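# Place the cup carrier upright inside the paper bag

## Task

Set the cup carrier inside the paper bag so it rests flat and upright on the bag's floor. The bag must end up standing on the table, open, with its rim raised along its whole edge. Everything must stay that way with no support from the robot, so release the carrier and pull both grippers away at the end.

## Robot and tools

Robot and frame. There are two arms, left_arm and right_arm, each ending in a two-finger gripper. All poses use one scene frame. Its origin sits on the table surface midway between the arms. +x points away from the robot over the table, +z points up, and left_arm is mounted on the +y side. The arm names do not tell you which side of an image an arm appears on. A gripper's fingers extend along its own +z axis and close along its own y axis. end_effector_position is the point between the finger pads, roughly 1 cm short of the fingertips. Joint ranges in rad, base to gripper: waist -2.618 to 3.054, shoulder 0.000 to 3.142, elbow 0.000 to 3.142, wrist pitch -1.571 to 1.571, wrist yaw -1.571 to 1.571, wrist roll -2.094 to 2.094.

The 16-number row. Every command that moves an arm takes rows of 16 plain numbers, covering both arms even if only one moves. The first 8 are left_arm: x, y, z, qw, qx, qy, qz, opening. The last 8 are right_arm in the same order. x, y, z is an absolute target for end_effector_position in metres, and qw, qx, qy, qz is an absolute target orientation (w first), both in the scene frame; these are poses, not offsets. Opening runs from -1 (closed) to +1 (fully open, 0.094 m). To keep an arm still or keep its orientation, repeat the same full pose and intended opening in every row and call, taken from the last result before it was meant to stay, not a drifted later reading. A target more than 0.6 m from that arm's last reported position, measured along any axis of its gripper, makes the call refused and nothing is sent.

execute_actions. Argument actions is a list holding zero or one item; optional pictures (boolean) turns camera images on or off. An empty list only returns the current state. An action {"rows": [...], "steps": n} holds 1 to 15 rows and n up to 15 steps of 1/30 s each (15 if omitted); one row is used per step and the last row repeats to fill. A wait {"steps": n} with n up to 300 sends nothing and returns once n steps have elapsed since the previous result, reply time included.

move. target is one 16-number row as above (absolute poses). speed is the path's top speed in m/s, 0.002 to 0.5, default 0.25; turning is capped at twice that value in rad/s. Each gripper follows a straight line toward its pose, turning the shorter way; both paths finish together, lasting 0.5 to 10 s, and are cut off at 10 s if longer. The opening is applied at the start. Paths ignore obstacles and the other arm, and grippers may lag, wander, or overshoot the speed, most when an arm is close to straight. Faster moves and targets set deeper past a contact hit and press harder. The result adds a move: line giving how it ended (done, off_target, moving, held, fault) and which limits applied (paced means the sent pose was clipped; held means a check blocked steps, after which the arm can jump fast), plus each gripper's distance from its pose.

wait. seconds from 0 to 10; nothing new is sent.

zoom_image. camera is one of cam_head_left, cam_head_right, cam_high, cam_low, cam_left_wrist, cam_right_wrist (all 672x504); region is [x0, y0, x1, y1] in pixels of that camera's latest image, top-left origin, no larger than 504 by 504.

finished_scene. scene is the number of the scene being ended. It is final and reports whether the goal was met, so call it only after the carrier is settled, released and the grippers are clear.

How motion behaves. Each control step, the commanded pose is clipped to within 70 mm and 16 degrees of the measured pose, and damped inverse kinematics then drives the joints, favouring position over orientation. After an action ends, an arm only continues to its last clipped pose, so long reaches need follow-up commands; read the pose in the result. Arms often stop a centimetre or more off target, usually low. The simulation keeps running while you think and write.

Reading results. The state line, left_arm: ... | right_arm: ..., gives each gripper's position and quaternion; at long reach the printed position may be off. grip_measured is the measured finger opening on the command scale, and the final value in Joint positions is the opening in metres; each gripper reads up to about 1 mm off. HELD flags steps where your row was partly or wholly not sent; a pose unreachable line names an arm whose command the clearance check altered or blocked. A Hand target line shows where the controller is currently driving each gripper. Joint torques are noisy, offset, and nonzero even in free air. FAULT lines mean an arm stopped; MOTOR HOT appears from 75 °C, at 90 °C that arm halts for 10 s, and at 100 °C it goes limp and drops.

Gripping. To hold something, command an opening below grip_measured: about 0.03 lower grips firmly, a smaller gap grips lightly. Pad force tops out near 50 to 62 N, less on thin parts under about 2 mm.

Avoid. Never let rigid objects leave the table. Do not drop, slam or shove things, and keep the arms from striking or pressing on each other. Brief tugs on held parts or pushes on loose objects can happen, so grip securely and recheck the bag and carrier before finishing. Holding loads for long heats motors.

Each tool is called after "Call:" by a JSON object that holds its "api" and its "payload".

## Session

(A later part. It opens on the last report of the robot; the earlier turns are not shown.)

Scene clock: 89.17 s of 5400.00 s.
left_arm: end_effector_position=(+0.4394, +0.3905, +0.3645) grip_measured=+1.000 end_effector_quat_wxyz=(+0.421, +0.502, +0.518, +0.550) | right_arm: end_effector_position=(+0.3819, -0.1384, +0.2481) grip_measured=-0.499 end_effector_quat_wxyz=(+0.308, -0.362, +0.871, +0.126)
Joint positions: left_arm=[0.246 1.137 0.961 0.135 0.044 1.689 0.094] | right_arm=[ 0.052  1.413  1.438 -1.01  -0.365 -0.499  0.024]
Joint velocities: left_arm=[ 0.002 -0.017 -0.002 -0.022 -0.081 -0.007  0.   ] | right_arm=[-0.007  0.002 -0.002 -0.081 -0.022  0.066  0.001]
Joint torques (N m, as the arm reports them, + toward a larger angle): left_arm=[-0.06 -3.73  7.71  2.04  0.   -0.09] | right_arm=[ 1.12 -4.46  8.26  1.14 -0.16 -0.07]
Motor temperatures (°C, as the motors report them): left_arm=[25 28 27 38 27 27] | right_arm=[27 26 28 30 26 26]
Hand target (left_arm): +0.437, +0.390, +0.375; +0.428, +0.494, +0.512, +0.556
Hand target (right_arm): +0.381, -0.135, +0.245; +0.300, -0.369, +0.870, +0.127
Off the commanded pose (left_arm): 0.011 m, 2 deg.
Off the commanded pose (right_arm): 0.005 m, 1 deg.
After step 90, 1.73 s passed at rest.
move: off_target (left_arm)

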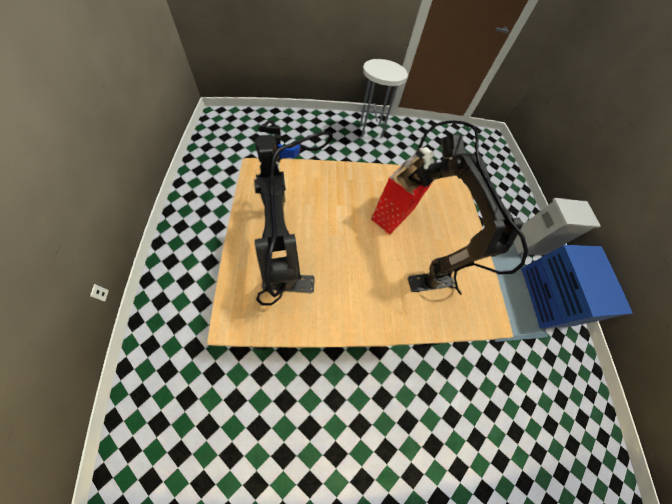

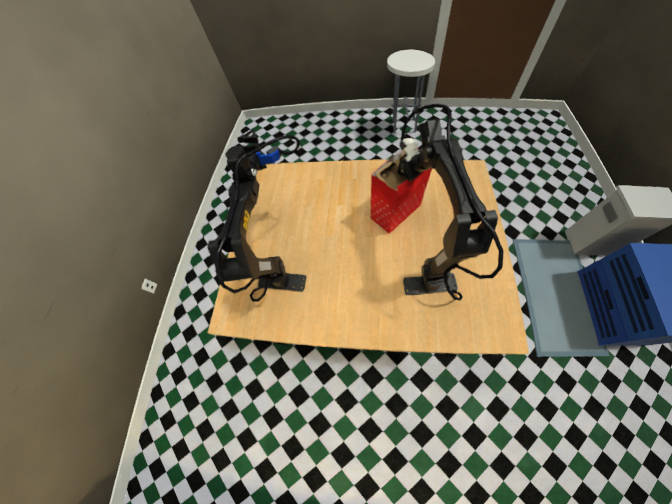

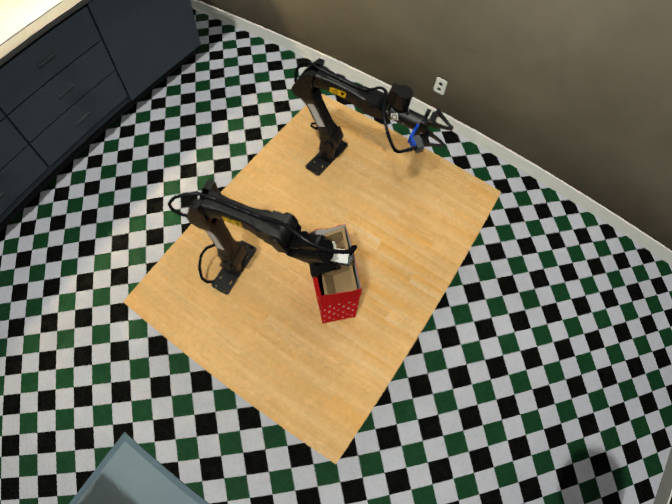

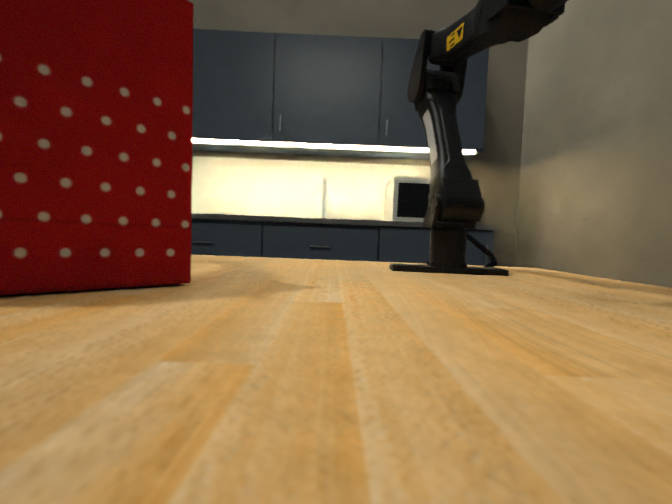

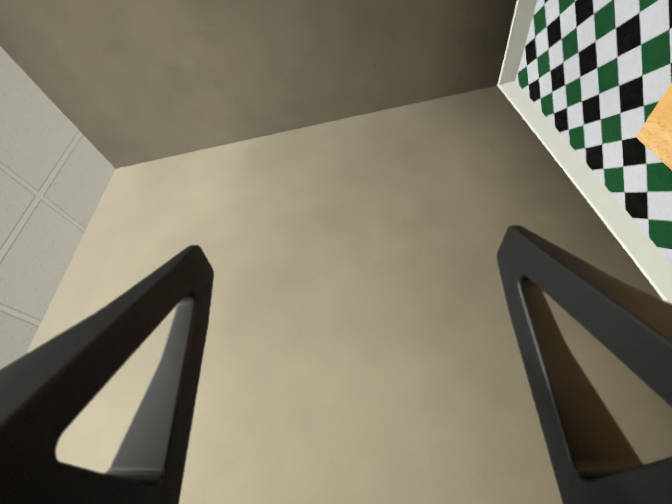

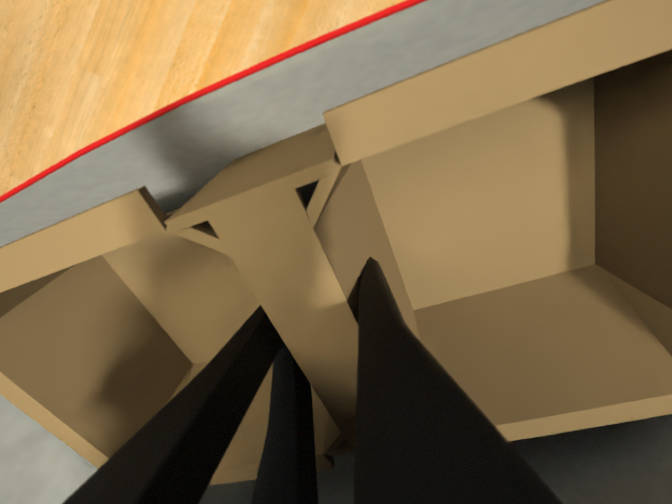

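The carrier is inside the rim all round.

Call:
{"api": "move", "payload": {"target": [0.437,0.39,0.375,0.428,0.494,0.512,0.556,1,0.378,-0.131,0.21,0.17,-0.384,0.905,0.072,-0.525], "speed": 0.06}}

Call:
{"api": "zoom_image", "payload": {"camera": "cam_high", "region": [280,200,400,320]}}

Scene clock: 94.83 s of 5400.00 s.
left_arm: end_effector_position=(+0.4394, +0.3905, +0.3645) grip_measured=+1.000 end_effector_quat_wxyz=(+0.421, +0.502, +0.518, +0.550) | right_arm: end_effector_position=(+0.3767, -0.1346, +0.2060) grip_measured=-0.499 end_effector_quat_wxyz=(+0.171, -0.379, +0.907, +0.072)
Joint positions: left_arm=[0.246 1.137 0.961 0.135 0.044 1.689 0.094] | right_arm=[ 0.155  1.604  1.588 -1.227 -0.18  -0.481  0.024]
Joint velocities: left_arm=[-0.002 -0.012  0.002  0.066 -0.037 -0.007  0.   ] | right_arm=[-0.002 -0.002  0.002 -0.051  0.007 -0.051  0.   ]
Joint torques (N m, as the arm reports them, + toward a larger angle): left_arm=[-0.05 -3.79  7.69  2.03  0.01 -0.09] | right_arm=[ 1.12 -6.16 10.    0.67 -0.05  0.04]
Motor temperatures (°C, as the motors report them): left_arm=[25 28 27 38 27 27] | right_arm=[27 26 28 30 26 26]
Hand target (left_arm): +0.437, +0.390, +0.375; +0.428, +0.494, +0.513, +0.556
Hand target (right_arm): +0.377, -0.131, +0.210; +0.170, -0.382, +0.906, +0.071
Off the commanded pose (left_arm): 0.011 m, 2 deg.
Off the commanded pose (right_arm): 0.006 m, 1 deg.
move: off_target (left_arm)

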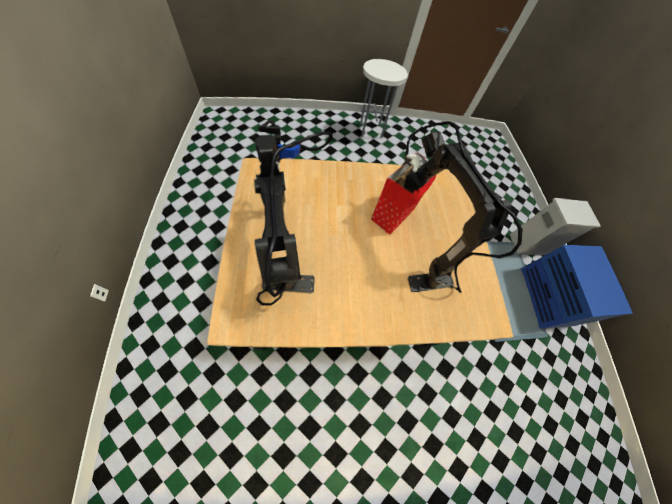

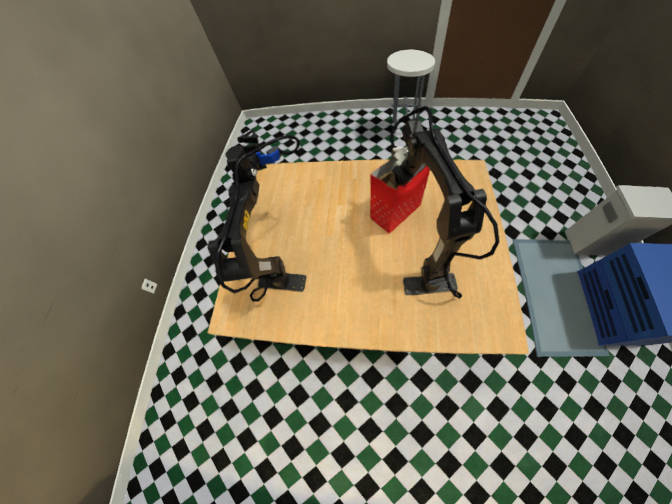

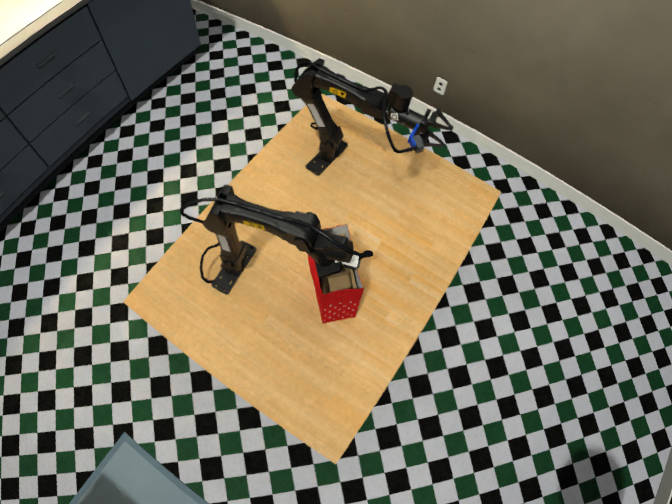

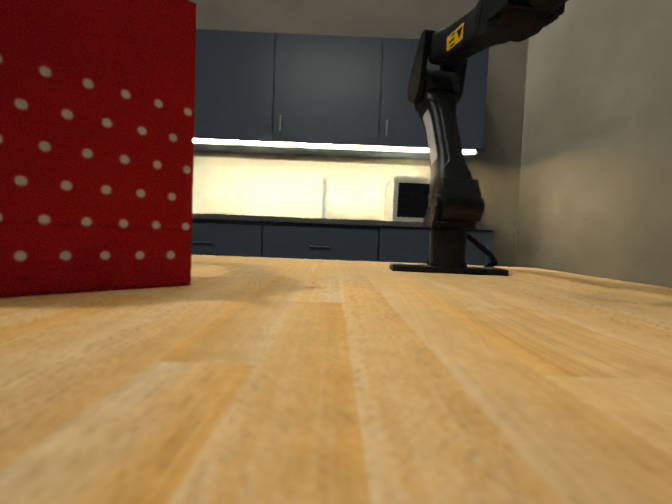

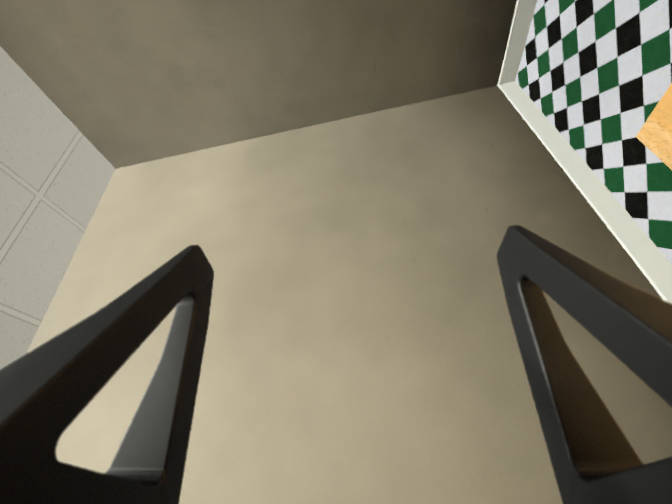

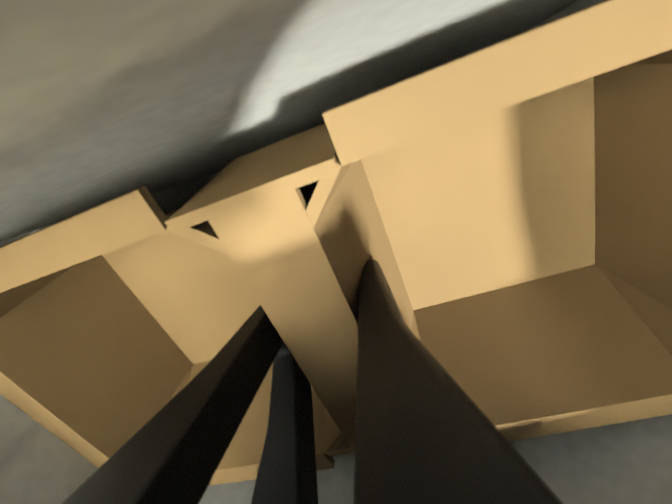

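Region (280, 200, 400, 320) of cam_high's 672x504 image, scaled by 4.200, with more detail than that image has.

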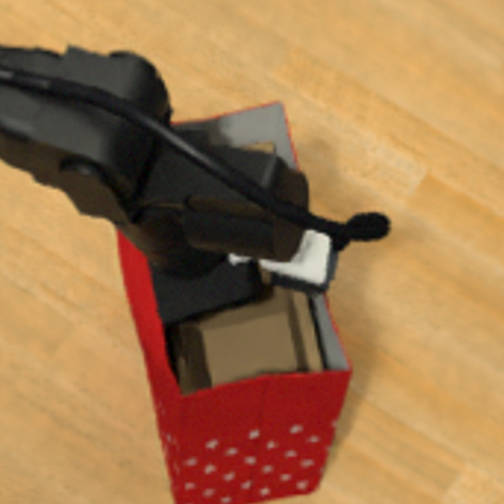

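Call:
{"api": "execute_actions", "payload": {"actions": [{"rows":[[0.437,0.39,0.375,0.428,0.494,0.512,0.556,1,0.378,-0.131,0.21,0.17,-0.384,0.905,0.072,-0.2]],"steps":15}], "pictures": false}}

Call:
{"api": "move", "payload": {"target": [0.437,0.39,0.375,0.428,0.494,0.512,0.556,1,0.378,-0.131,0.35,0.30,-0.37,0.871,0.127,0.3], "speed": 0.15}}

Scene clock: 98.87 s of 5400.00 s.
left_arm: end_effector_position=(+0.4394, +0.3905, +0.3645) grip_measured=+1.000 end_effector_quat_wxyz=(+0.421, +0.502, +0.518, +0.550) | right_arm: end_effector_position=(+0.3759, -0.1350, +0.2058) grip_measured=-0.201 end_effector_quat_wxyz=(+0.169, -0.379, +0.907, +0.072)
Joint positions: left_arm=[0.246 1.137 0.961 0.135 0.044 1.689 0.094] | right_arm=[ 0.155  1.604  1.588 -1.23  -0.179 -0.481  0.038]
Joint velocities: left_arm=[ 0.012 -0.007 -0.012  0.007 -0.022 -0.007  0.   ] | right_arm=[-0.007  0.007 -0.022 -0.037 -0.095 -0.037  0.   ]
Joint torques (N m, as the arm reports them, + toward a larger angle): left_arm=[-0.05 -3.8   7.78  2.04  0.01 -0.08] | right_arm=[ 0.83 -5.96 10.32  0.7  -0.1  -0.02]
Motor temperatures (°C, as the motors report them): left_arm=[25 28 27 38 27 27] | right_arm=[27 26 29 29 26 26]
Hand target (left_arm): +0.437, +0.390, +0.375; +0.428, +0.494, +0.512, +0.556
Hand target (right_arm): +0.378, -0.131, +0.210; +0.170, -0.384, +0.905, +0.072
Off the commanded pose (left_arm): 0.011 m, 2 deg.
Off the commanded pose (right_arm): 0.006 m, 1 deg.
Steps of this call (steps 1 to 90: nothing new was sent; then 0.53 s passed at rest; steps 91 to 105: all 15 steps of this action). Readings (end_effector_position):
91: left_arm (+0.4394, +0.3905, +0.3645) | right_arm (+0.3764, -0.1349, +0.2060)
92: left_arm (+0.4394, +0.3905, +0.3645) | right_arm (+0.3764, -0.1349, +0.2060)
94: left_arm (+0.4394, +0.3905, +0.3645) | right_arm (+0.3764, -0.1349, +0.2060)
98: left_arm (+0.4394, +0.3905, +0.3645) | right_arm (+0.3763, -0.1349, +0.2059)
105: the state above

Scene clock: 100.73 s of 5400.00 s.
left_arm: end_effector_position=(+0.4394, +0.3905, +0.3645) grip_measured=+1.000 end_effector_quat_wxyz=(+0.421, +0.502, +0.518, +0.550) | right_arm: end_effector_position=(+0.3797, -0.1293, +0.3462) grip_measured=+0.298 end_effector_quat_wxyz=(+0.296, -0.371, +0.871, +0.124)
Joint positions: left_arm=[0.246 1.137 0.961 0.135 0.044 1.689 0.094] | right_arm=[ 0.089  1.631  2.103 -1.475 -0.342 -0.49   0.061]
Joint velocities: left_arm=[ 0.002  0.002 -0.007 -0.022 -0.066  0.007  0.   ] | right_arm=[ 0.007 -0.012 -0.002 -0.051 -0.022 -0.007 -0.   ]
Joint torques (N m, as the arm reports them, + toward a larger angle): left_arm=[ 0.1  -3.76  7.7   2.    0.04 -0.08] | right_arm=[-1.05 -5.59  8.53  1.1  -0.36 -0.08]
Motor temperatures (°C, as the motors report them): left_arm=[25 28 27 38 27 27] | right_arm=[27 26 29 29 26 26]
Hand target (left_arm): +0.437, +0.390, +0.375; +0.428, +0.494, +0.512, +0.556
Hand target (right_arm): +0.381, -0.131, +0.351; +0.300, -0.371, +0.869, +0.128
Off the commanded pose (left_arm): 0.011 m, 2 deg.
Off the commanded pose (right_arm): 0.005 m, 1 deg.
move: off_target (left_arm)

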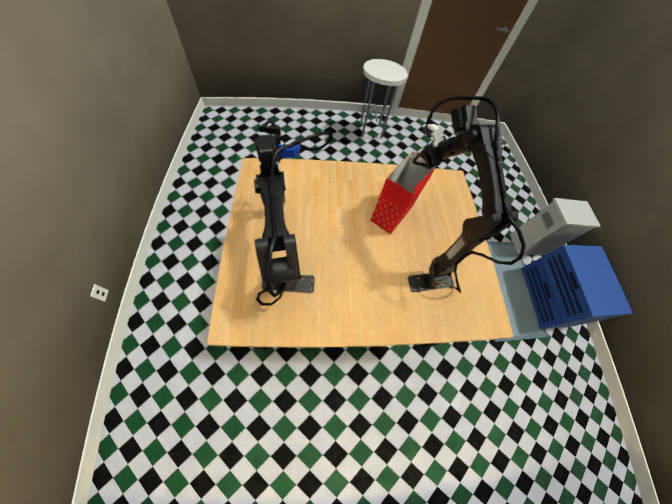

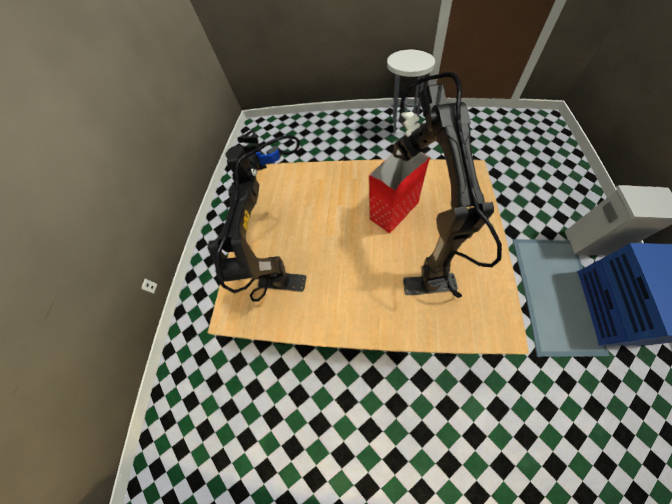

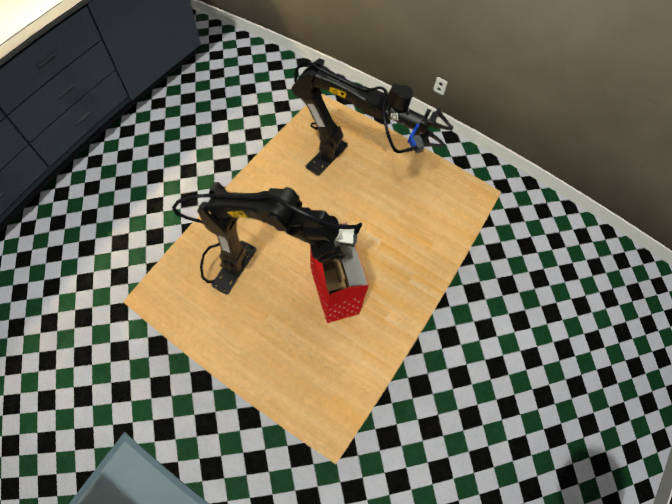

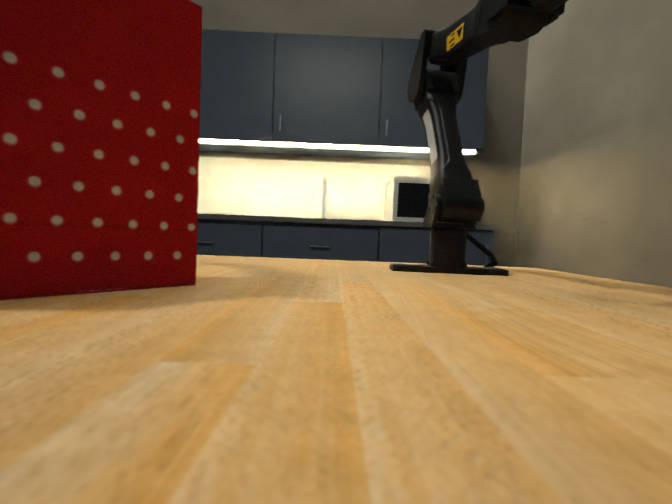

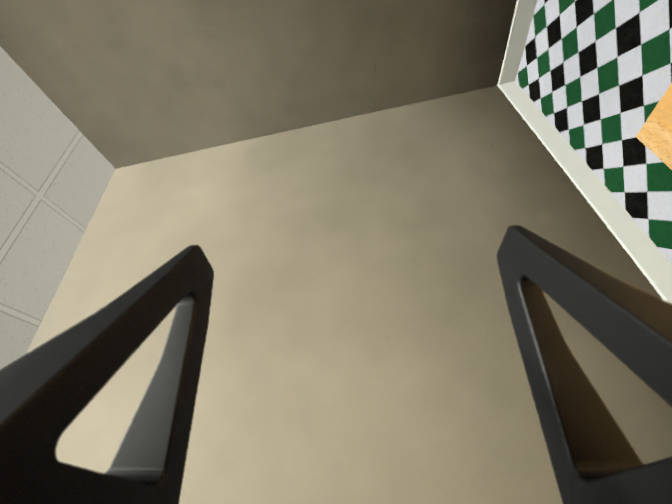

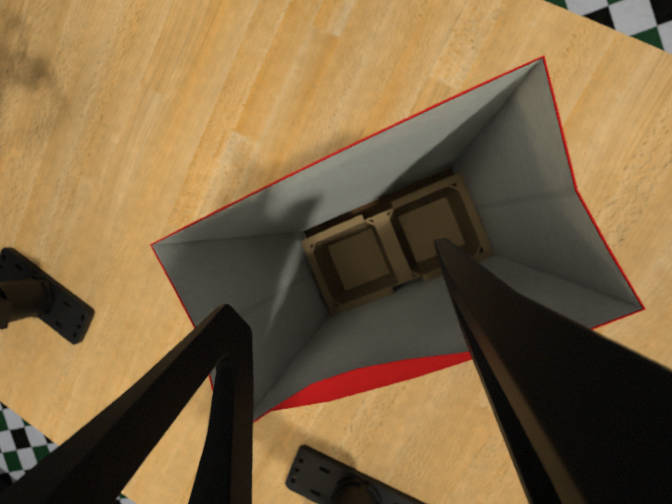

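The carrier lies flat, but the near rim is bent inward, so I'll push it out.

Call:
{"api": "move", "payload": {"target": [0.437,0.39,0.375,0.428,0.494,0.512,0.556,1,0.368,-0.135,0.265,0.115,-0.43,0.893,0.055,0.3], "speed": 0.15}}

Call:
{"api": "move", "payload": {"target": [0.437,0.39,0.375,0.428,0.494,0.512,0.556,1,0.335,-0.177,0.268,0.115,-0.43,0.893,0.055,0.3], "speed": 0.04}}

Call:
{"api": "zoom_image", "payload": {"camera": "cam_head_right", "region": [350,120,470,240]}}

Scene clock: 108.77 s of 5400.00 s.
left_arm: end_effector_position=(+0.4394, +0.3905, +0.3645) grip_measured=+1.000 end_effector_quat_wxyz=(+0.421, +0.502, +0.518, +0.550) | right_arm: end_effector_position=(+0.3697, -0.1371, +0.2701) grip_measured=+0.298 end_effector_quat_wxyz=(+0.155, -0.417, +0.894, +0.052)
Joint positions: left_arm=[0.246 1.137 0.961 0.135 0.044 1.689 0.094] | right_arm=[ 0.172  1.71   1.993 -1.558 -0.145 -0.554  0.061]
Joint velocities: left_arm=[-0.002 -0.002  0.017  0.037 -0.037  0.022  0.   ] | right_arm=[-0.002  0.017  0.002 -0.007  0.066 -0.037 -0.   ]
Joint torques (N m, as the arm reports them, + toward a larger angle): left_arm=[-0.02 -3.68  7.73  2.04  0.02 -0.08] | right_arm=[ 1.05 -6.78  5.29  0.66 -0.03 -0.08]
Motor temperatures (°C, as the motors report them): left_arm=[25 28 27 39 27 27] | right_arm=[27 26 29 29 26 26]
Hand target (left_arm): +0.437, +0.390, +0.375; +0.428, +0.494, +0.513, +0.556
Hand target (right_arm): +0.367, -0.135, +0.264; +0.142, -0.425, +0.893, +0.051
Off the commanded pose (left_arm): 0.011 m, 2 deg.
Off the commanded pose (right_arm): 0.006 m, 5 deg.
joint sent to its limit (right arm) — the command would take joint 4 (wrist pitch) past its lower limit, so that joint was sent only as far as its limit.
After step 90, 3.27 s passed at rest.
move: off_target (left_arm, right_arm)

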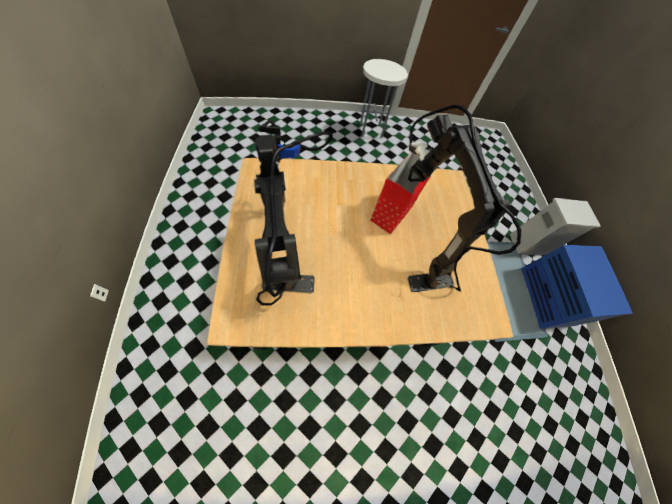

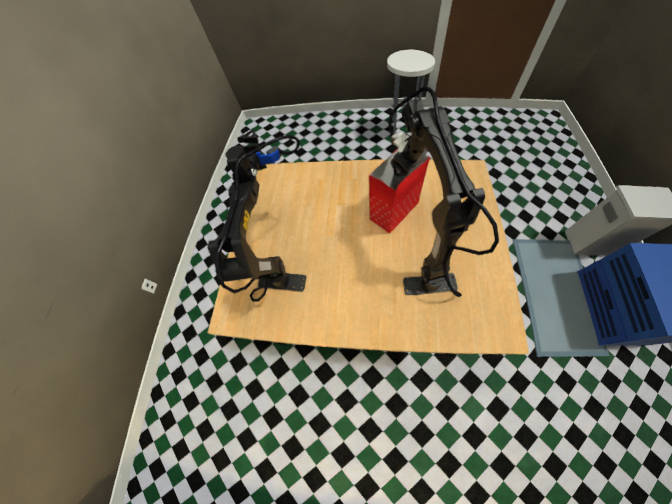

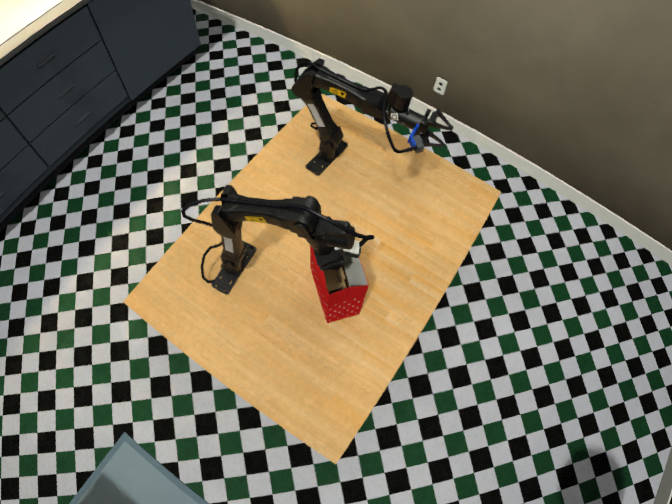

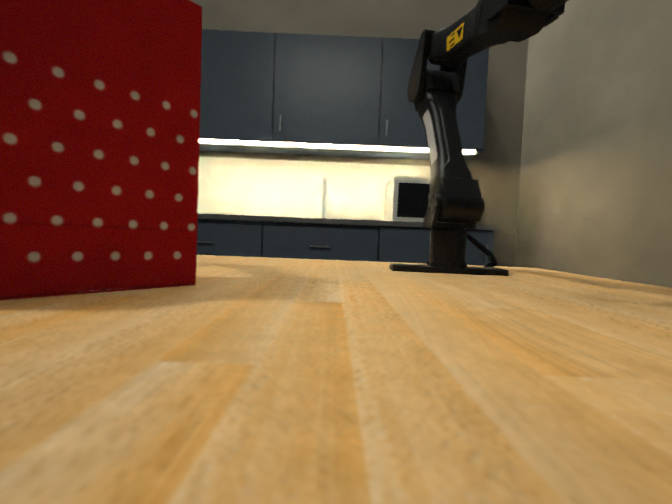

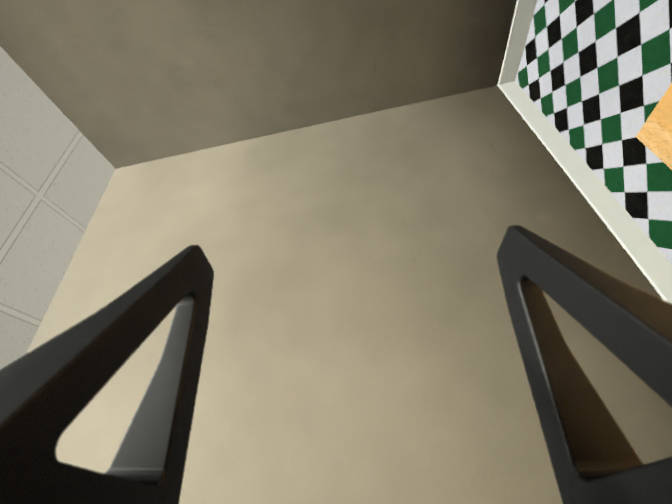

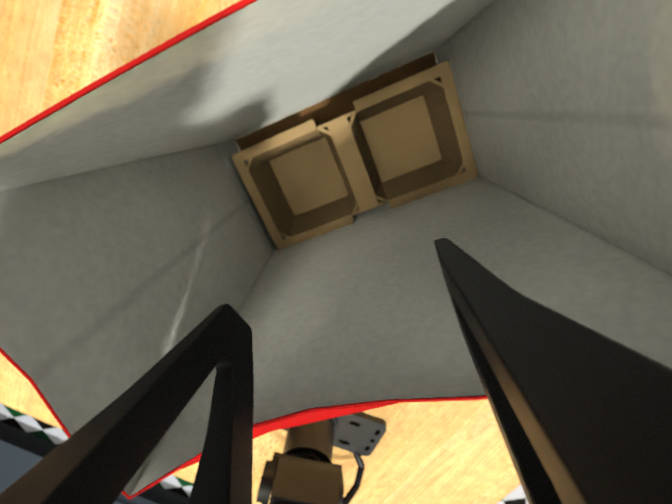

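Scene clock: 110.37 s of 5400.00 s.
left_arm: end_effector_position=(+0.4394, +0.3905, +0.3645) grip_measured=+1.000 end_effector_quat_wxyz=(+0.421, +0.502, +0.518, +0.550) | right_arm: end_effector_position=(+0.3423, -0.1744, +0.2642) grip_measured=+0.298 end_effector_quat_wxyz=(+0.145, -0.426, +0.892, +0.043)
Joint positions: left_arm=[0.246 1.137 0.961 0.135 0.044 1.689 0.094] | right_arm=[ 0.078  1.579  1.832 -1.56  -0.153 -0.667  0.061]
Joint velocities: left_arm=[ 0.002 -0.017 -0.002 -0.022  0.022  0.022  0.   ] | right_arm=[-0.012 -0.027 -0.012  0.037  0.007 -0.007  0.   ]
Joint torques (N m, as the arm reports them, + toward a larger angle): left_arm=[-0.13 -3.78  7.66  2.04  0.05 -0.09] | right_arm=[-1.01 -8.51  5.07  0.61 -0.24 -0.06]
Motor temperatures (°C, as the motors report them): left_arm=[25 28 27 39 27 27] | right_arm=[27 26 29 29 26 26]
Hand target (left_arm): +0.437, +0.390, +0.375; +0.428, +0.494, +0.512, +0.556
Hand target (right_arm): +0.336, -0.177, +0.268; +0.150, -0.426, +0.891, +0.048
Off the commanded pose (left_arm): 0.011 m, 2 deg.
Off the commanded pose (right_arm): 0.009 m, 4 deg.
joint sent to its limit (right arm) — the command would take joint 4 (wrist pitch) past its lower limit, so that joint was sent only as far as its limit.
move: off_target (left_arm, right_arm)

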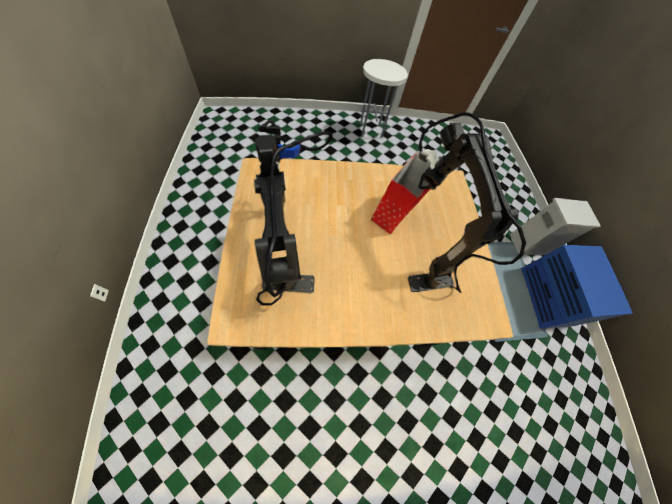

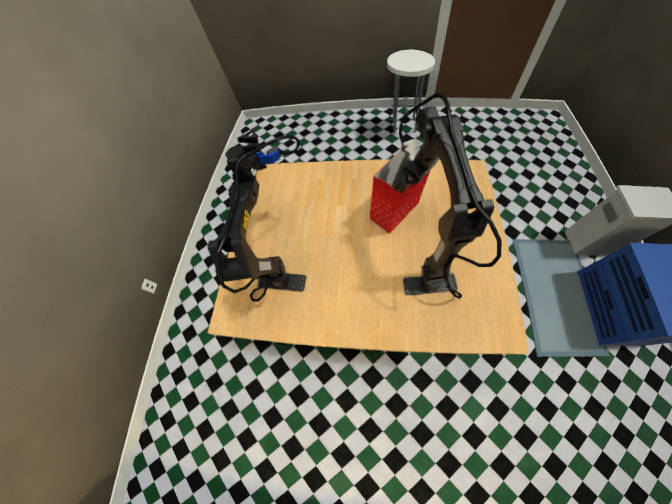

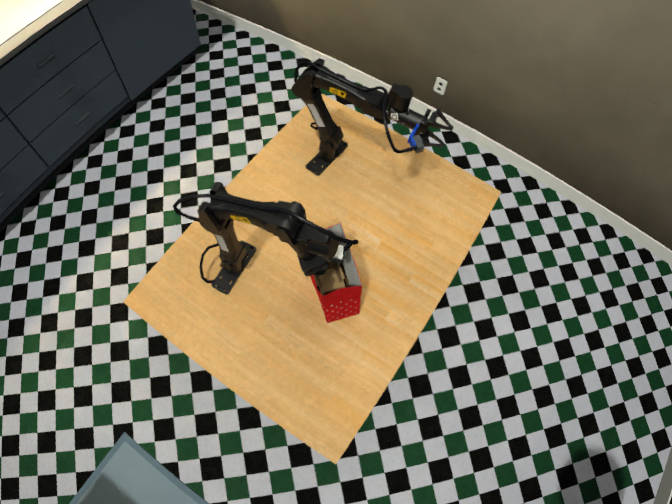

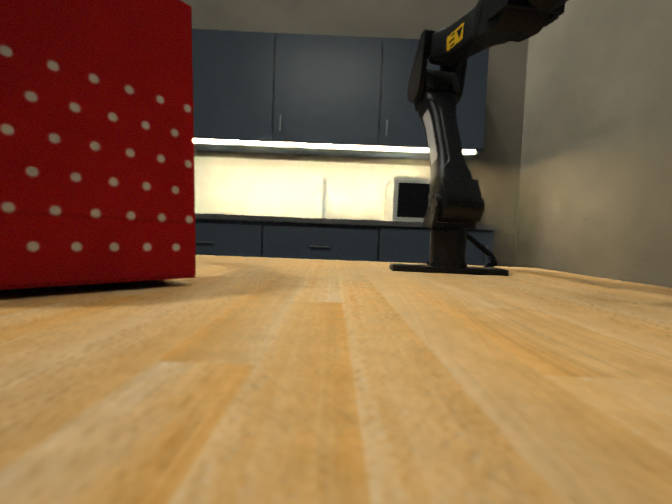

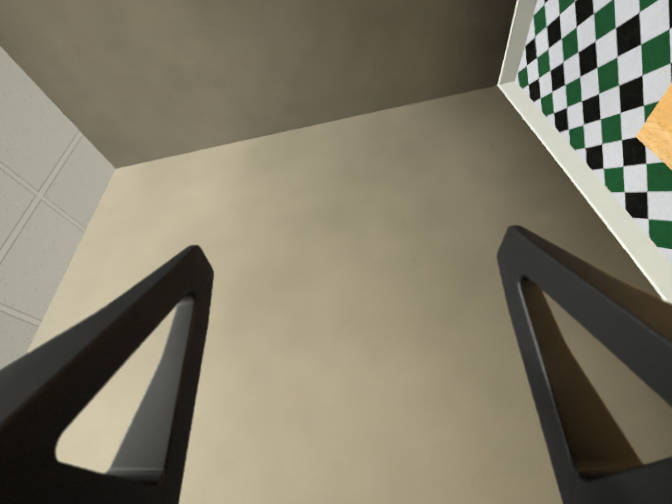

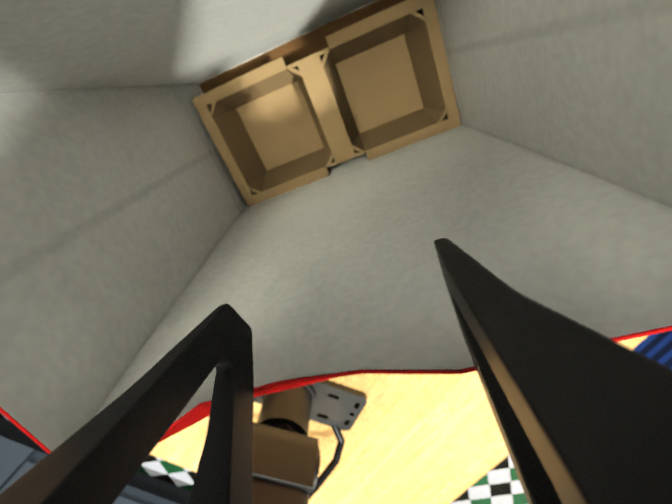

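Region (350, 120, 470, 240) of cam_head_right's 672x504 image, scaled by 4.200, with more detail than that image has.

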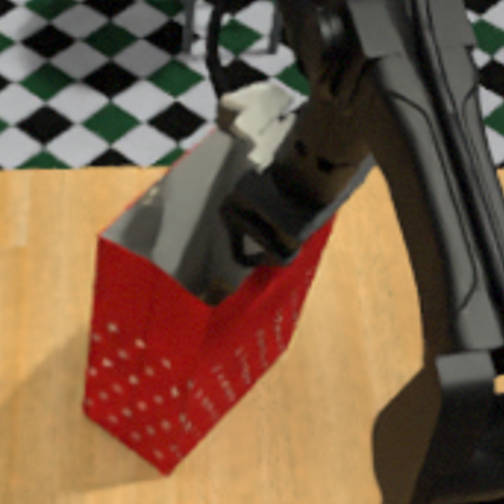

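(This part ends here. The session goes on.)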